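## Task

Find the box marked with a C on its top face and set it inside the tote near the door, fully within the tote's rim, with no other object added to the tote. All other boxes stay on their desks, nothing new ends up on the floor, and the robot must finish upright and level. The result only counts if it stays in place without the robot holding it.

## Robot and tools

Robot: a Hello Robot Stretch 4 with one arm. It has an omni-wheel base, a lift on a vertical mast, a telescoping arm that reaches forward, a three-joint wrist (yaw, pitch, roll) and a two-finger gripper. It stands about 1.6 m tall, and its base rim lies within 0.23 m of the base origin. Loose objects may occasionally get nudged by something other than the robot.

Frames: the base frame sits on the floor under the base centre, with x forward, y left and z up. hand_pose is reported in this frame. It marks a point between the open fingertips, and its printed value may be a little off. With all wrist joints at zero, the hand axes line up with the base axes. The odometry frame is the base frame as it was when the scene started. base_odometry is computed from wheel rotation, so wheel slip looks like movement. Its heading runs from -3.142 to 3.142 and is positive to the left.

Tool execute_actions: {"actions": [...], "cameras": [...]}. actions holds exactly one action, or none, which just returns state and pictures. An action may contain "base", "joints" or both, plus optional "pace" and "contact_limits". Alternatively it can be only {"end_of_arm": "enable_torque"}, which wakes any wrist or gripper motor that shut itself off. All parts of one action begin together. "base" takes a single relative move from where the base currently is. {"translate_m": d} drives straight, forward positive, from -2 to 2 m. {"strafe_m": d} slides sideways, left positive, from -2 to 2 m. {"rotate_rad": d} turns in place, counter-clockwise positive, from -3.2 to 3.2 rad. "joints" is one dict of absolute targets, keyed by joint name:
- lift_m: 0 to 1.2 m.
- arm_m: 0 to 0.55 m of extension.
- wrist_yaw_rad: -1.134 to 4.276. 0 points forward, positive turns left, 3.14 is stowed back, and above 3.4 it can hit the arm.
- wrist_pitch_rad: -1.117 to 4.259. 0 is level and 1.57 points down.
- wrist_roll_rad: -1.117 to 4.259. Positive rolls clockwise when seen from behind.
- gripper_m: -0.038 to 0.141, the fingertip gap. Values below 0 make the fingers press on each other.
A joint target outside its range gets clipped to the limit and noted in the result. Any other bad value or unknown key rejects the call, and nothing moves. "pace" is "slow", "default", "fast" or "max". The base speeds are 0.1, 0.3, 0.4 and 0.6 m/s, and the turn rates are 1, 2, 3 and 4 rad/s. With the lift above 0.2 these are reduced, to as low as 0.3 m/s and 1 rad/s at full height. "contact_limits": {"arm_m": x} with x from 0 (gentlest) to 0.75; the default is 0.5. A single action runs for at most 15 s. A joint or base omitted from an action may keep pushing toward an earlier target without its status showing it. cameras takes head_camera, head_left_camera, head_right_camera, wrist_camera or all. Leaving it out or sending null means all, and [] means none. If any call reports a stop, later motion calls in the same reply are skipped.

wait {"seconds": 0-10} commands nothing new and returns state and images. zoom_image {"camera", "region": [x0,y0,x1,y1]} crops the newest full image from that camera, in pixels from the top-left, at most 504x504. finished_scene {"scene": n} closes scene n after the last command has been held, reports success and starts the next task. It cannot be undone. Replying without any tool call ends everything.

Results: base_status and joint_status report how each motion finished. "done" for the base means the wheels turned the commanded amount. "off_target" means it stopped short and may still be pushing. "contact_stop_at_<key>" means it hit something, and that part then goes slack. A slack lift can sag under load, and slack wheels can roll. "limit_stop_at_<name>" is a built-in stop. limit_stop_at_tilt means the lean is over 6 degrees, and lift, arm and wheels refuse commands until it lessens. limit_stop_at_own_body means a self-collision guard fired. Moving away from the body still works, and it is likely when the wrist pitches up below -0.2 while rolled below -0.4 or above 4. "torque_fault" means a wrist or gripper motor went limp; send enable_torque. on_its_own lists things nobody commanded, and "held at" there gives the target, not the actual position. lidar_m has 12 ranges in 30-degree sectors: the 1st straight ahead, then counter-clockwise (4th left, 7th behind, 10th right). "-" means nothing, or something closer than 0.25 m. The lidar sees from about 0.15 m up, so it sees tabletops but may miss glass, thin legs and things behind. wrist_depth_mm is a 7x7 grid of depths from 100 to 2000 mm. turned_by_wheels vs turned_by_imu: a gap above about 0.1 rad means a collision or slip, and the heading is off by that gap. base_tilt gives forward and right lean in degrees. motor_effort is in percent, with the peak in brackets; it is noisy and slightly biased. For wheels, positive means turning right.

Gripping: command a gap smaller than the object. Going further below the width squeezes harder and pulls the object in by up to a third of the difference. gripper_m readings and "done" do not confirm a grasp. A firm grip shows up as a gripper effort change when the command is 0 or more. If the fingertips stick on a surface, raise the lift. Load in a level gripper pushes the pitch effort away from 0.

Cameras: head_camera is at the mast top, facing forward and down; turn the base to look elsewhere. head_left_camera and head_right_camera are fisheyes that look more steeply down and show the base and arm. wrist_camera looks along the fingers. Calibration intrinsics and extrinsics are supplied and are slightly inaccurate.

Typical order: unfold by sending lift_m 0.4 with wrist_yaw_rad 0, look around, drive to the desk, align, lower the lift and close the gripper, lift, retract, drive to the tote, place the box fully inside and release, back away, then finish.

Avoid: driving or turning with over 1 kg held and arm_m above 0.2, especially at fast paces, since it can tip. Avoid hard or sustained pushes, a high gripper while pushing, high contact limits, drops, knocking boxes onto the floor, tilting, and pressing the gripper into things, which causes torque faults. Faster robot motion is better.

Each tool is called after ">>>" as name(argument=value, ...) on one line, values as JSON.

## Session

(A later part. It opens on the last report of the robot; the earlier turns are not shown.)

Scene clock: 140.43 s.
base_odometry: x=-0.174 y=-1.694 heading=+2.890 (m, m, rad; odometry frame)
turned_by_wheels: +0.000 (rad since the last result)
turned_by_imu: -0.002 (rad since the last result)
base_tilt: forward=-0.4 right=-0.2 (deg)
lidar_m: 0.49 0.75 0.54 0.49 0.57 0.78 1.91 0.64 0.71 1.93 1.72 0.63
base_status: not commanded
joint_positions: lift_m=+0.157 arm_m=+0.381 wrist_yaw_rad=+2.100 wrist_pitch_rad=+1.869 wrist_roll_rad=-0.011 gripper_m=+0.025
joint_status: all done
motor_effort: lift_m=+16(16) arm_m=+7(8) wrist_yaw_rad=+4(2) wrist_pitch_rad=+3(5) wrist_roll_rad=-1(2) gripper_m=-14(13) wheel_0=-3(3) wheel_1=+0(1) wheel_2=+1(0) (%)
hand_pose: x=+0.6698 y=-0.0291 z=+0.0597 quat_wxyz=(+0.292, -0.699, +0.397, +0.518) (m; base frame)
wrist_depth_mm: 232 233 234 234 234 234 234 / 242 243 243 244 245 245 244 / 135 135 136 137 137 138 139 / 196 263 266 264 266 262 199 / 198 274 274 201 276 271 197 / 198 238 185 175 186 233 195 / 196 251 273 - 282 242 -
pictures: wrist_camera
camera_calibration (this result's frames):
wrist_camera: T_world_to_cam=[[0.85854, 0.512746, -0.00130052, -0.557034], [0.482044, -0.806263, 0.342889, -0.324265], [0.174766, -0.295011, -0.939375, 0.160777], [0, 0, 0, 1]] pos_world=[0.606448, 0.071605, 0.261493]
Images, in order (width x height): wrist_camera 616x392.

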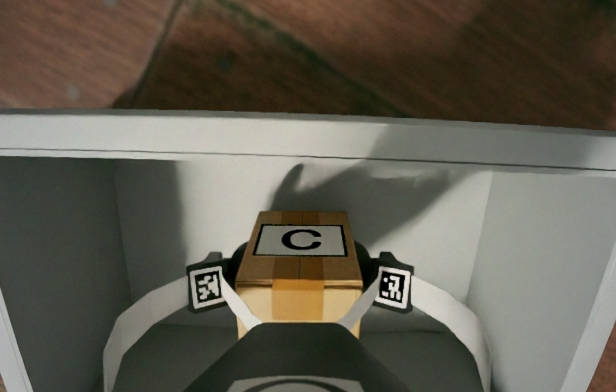

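>>> execute_actions(actions=[{"joints": {"gripper_m": 0.085}}], cameras=["wrist_camera"])

>>> execute_actions(actions=[{"joints": {"lift_m": 0.30}, "pace": "max"}], cameras=["head_camera", "wrist_camera"])

Scene clock: 145.03 s.
base_odometry: x=-0.174 y=-1.694 heading=+2.890 (m, m, rad; odometry frame)
turned_by_wheels: +0.000 (rad since the last result)
turned_by_imu: -0.002 (rad since the last result)
base_tilt: forward=-0.3 right=-0.2 (deg)
lidar_m: 0.49 0.75 0.54 0.49 0.57 0.77 1.95 0.64 0.70 1.92 1.70 0.60
base_status: not commanded
joint_positions: lift_m=+0.157 arm_m=+0.381 wrist_yaw_rad=+2.100 wrist_pitch_rad=+1.869 wrist_roll_rad=-0.011 gripper_m=+0.085
joint_status: all done
motor_effort: lift_m=+16(16) arm_m=+8(7) wrist_yaw_rad=+4(0) wrist_pitch_rad=+4(5) wrist_roll_rad=-2(1) gripper_m=+2(12) wheel_0=-3(3) wheel_1=+0(0) wheel_2=+1(0) (%)
hand_pose: x=+0.6698 y=-0.0291 z=+0.0597 quat_wxyz=(+0.292, -0.699, +0.397, +0.518) (m; base frame)
wrist_depth_mm: 232 233 234 235 235 234 235 / 243 243 244 245 244 245 244 / 135 136 136 138 138 138 139 / 197 264 266 264 266 262 199 / 198 274 220 204 276 270 197 / 198 255 194 187 198 248 195 / 197 251 273 - 281 235 -
pictures: wrist_camera
camera_calibration (this result's frames):
wrist_camera: T_world_to_cam=[[0.858539, 0.512746, -0.00130055, -0.557035], [0.482044, -0.806263, 0.342889, -0.324266], [0.174766, -0.295011, -0.939375, 0.160777], [0, 0, 0, 1]] pos_world=[0.606448, 0.071605, 0.261493]
Images, in order (width x height): wrist_camera 616x392.

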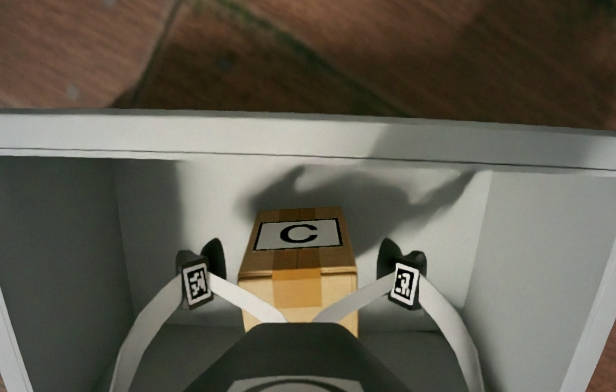

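Scene clock: 146.07 s.
base_odometry: x=-0.174 y=-1.694 heading=+2.890 (m, m, rad; odometry frame)
turned_by_wheels: +0.000 (rad since the last result)
turned_by_imu: +0.000 (rad since the last result)
base_tilt: forward=-0.3 right=-0.2 (deg)
lidar_m: 0.51 0.75 0.53 0.49 0.56 0.75 1.93 0.65 0.72 1.94 1.72 0.60
base_status: not commanded
joint_positions: lift_m=+0.300 arm_m=+0.381 wrist_yaw_rad=+2.100 wrist_pitch_rad=+1.869 wrist_roll_rad=-0.011 gripper_m=+0.085
joint_status: all done
motor_effort: lift_m=+21(26) arm_m=+7(7) wrist_yaw_rad=+1(1) wrist_pitch_rad=+3(4) wrist_roll_rad=-1(1) gripper_m=-5(1) wheel_0=-3(3) wheel_1=+0(0) wheel_2=+1(0) (%)
hand_pose: x=+0.6698 y=-0.0291 z=+0.2023 quat_wxyz=(+0.292, -0.699, +0.397, +0.518) (m; base frame)
wrist_depth_mm: 362 364 364 364 366 364 364 / 379 373 373 375 375 377 379 / 397 336 397 394 397 320 399 / 421 345 415 327 418 349 418 / 442 384 404 407 387 436 445 / 469 455 329 330 332 466 469 / 496 492 492 - 496 496 500
pictures: head_camera, wrist_camera
camera_calibration (this result's frames):
wrist_camera: T_world_to_cam=[[0.85854, 0.512746, -0.00130136, -0.556857], [0.482028, -0.806236, 0.342975, -0.373182], [0.17481, -0.295085, -0.939343, 0.294647], [0, 0, 0, 1]] pos_world=[0.606461, 0.0715991, 0.404043]
Images, in order (width x height): head_camera 420x560, wrist_camera 616x392.

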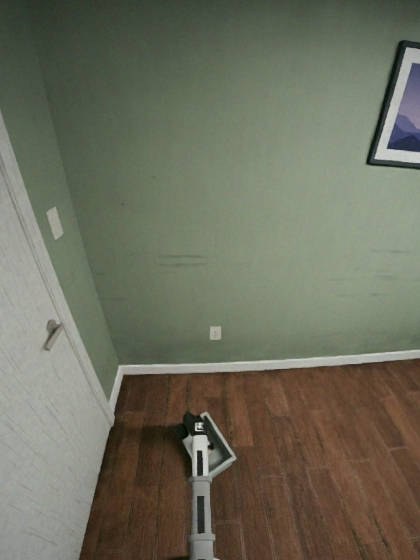

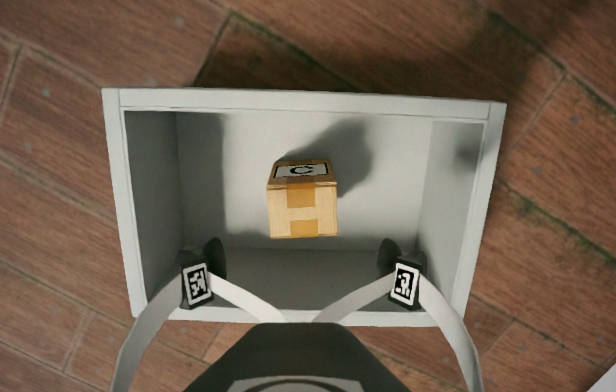

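The C box is centred in the tote, and the gripper is clear of it.

>>> finished_scene(scene=2)

The scene is finished: the task was done.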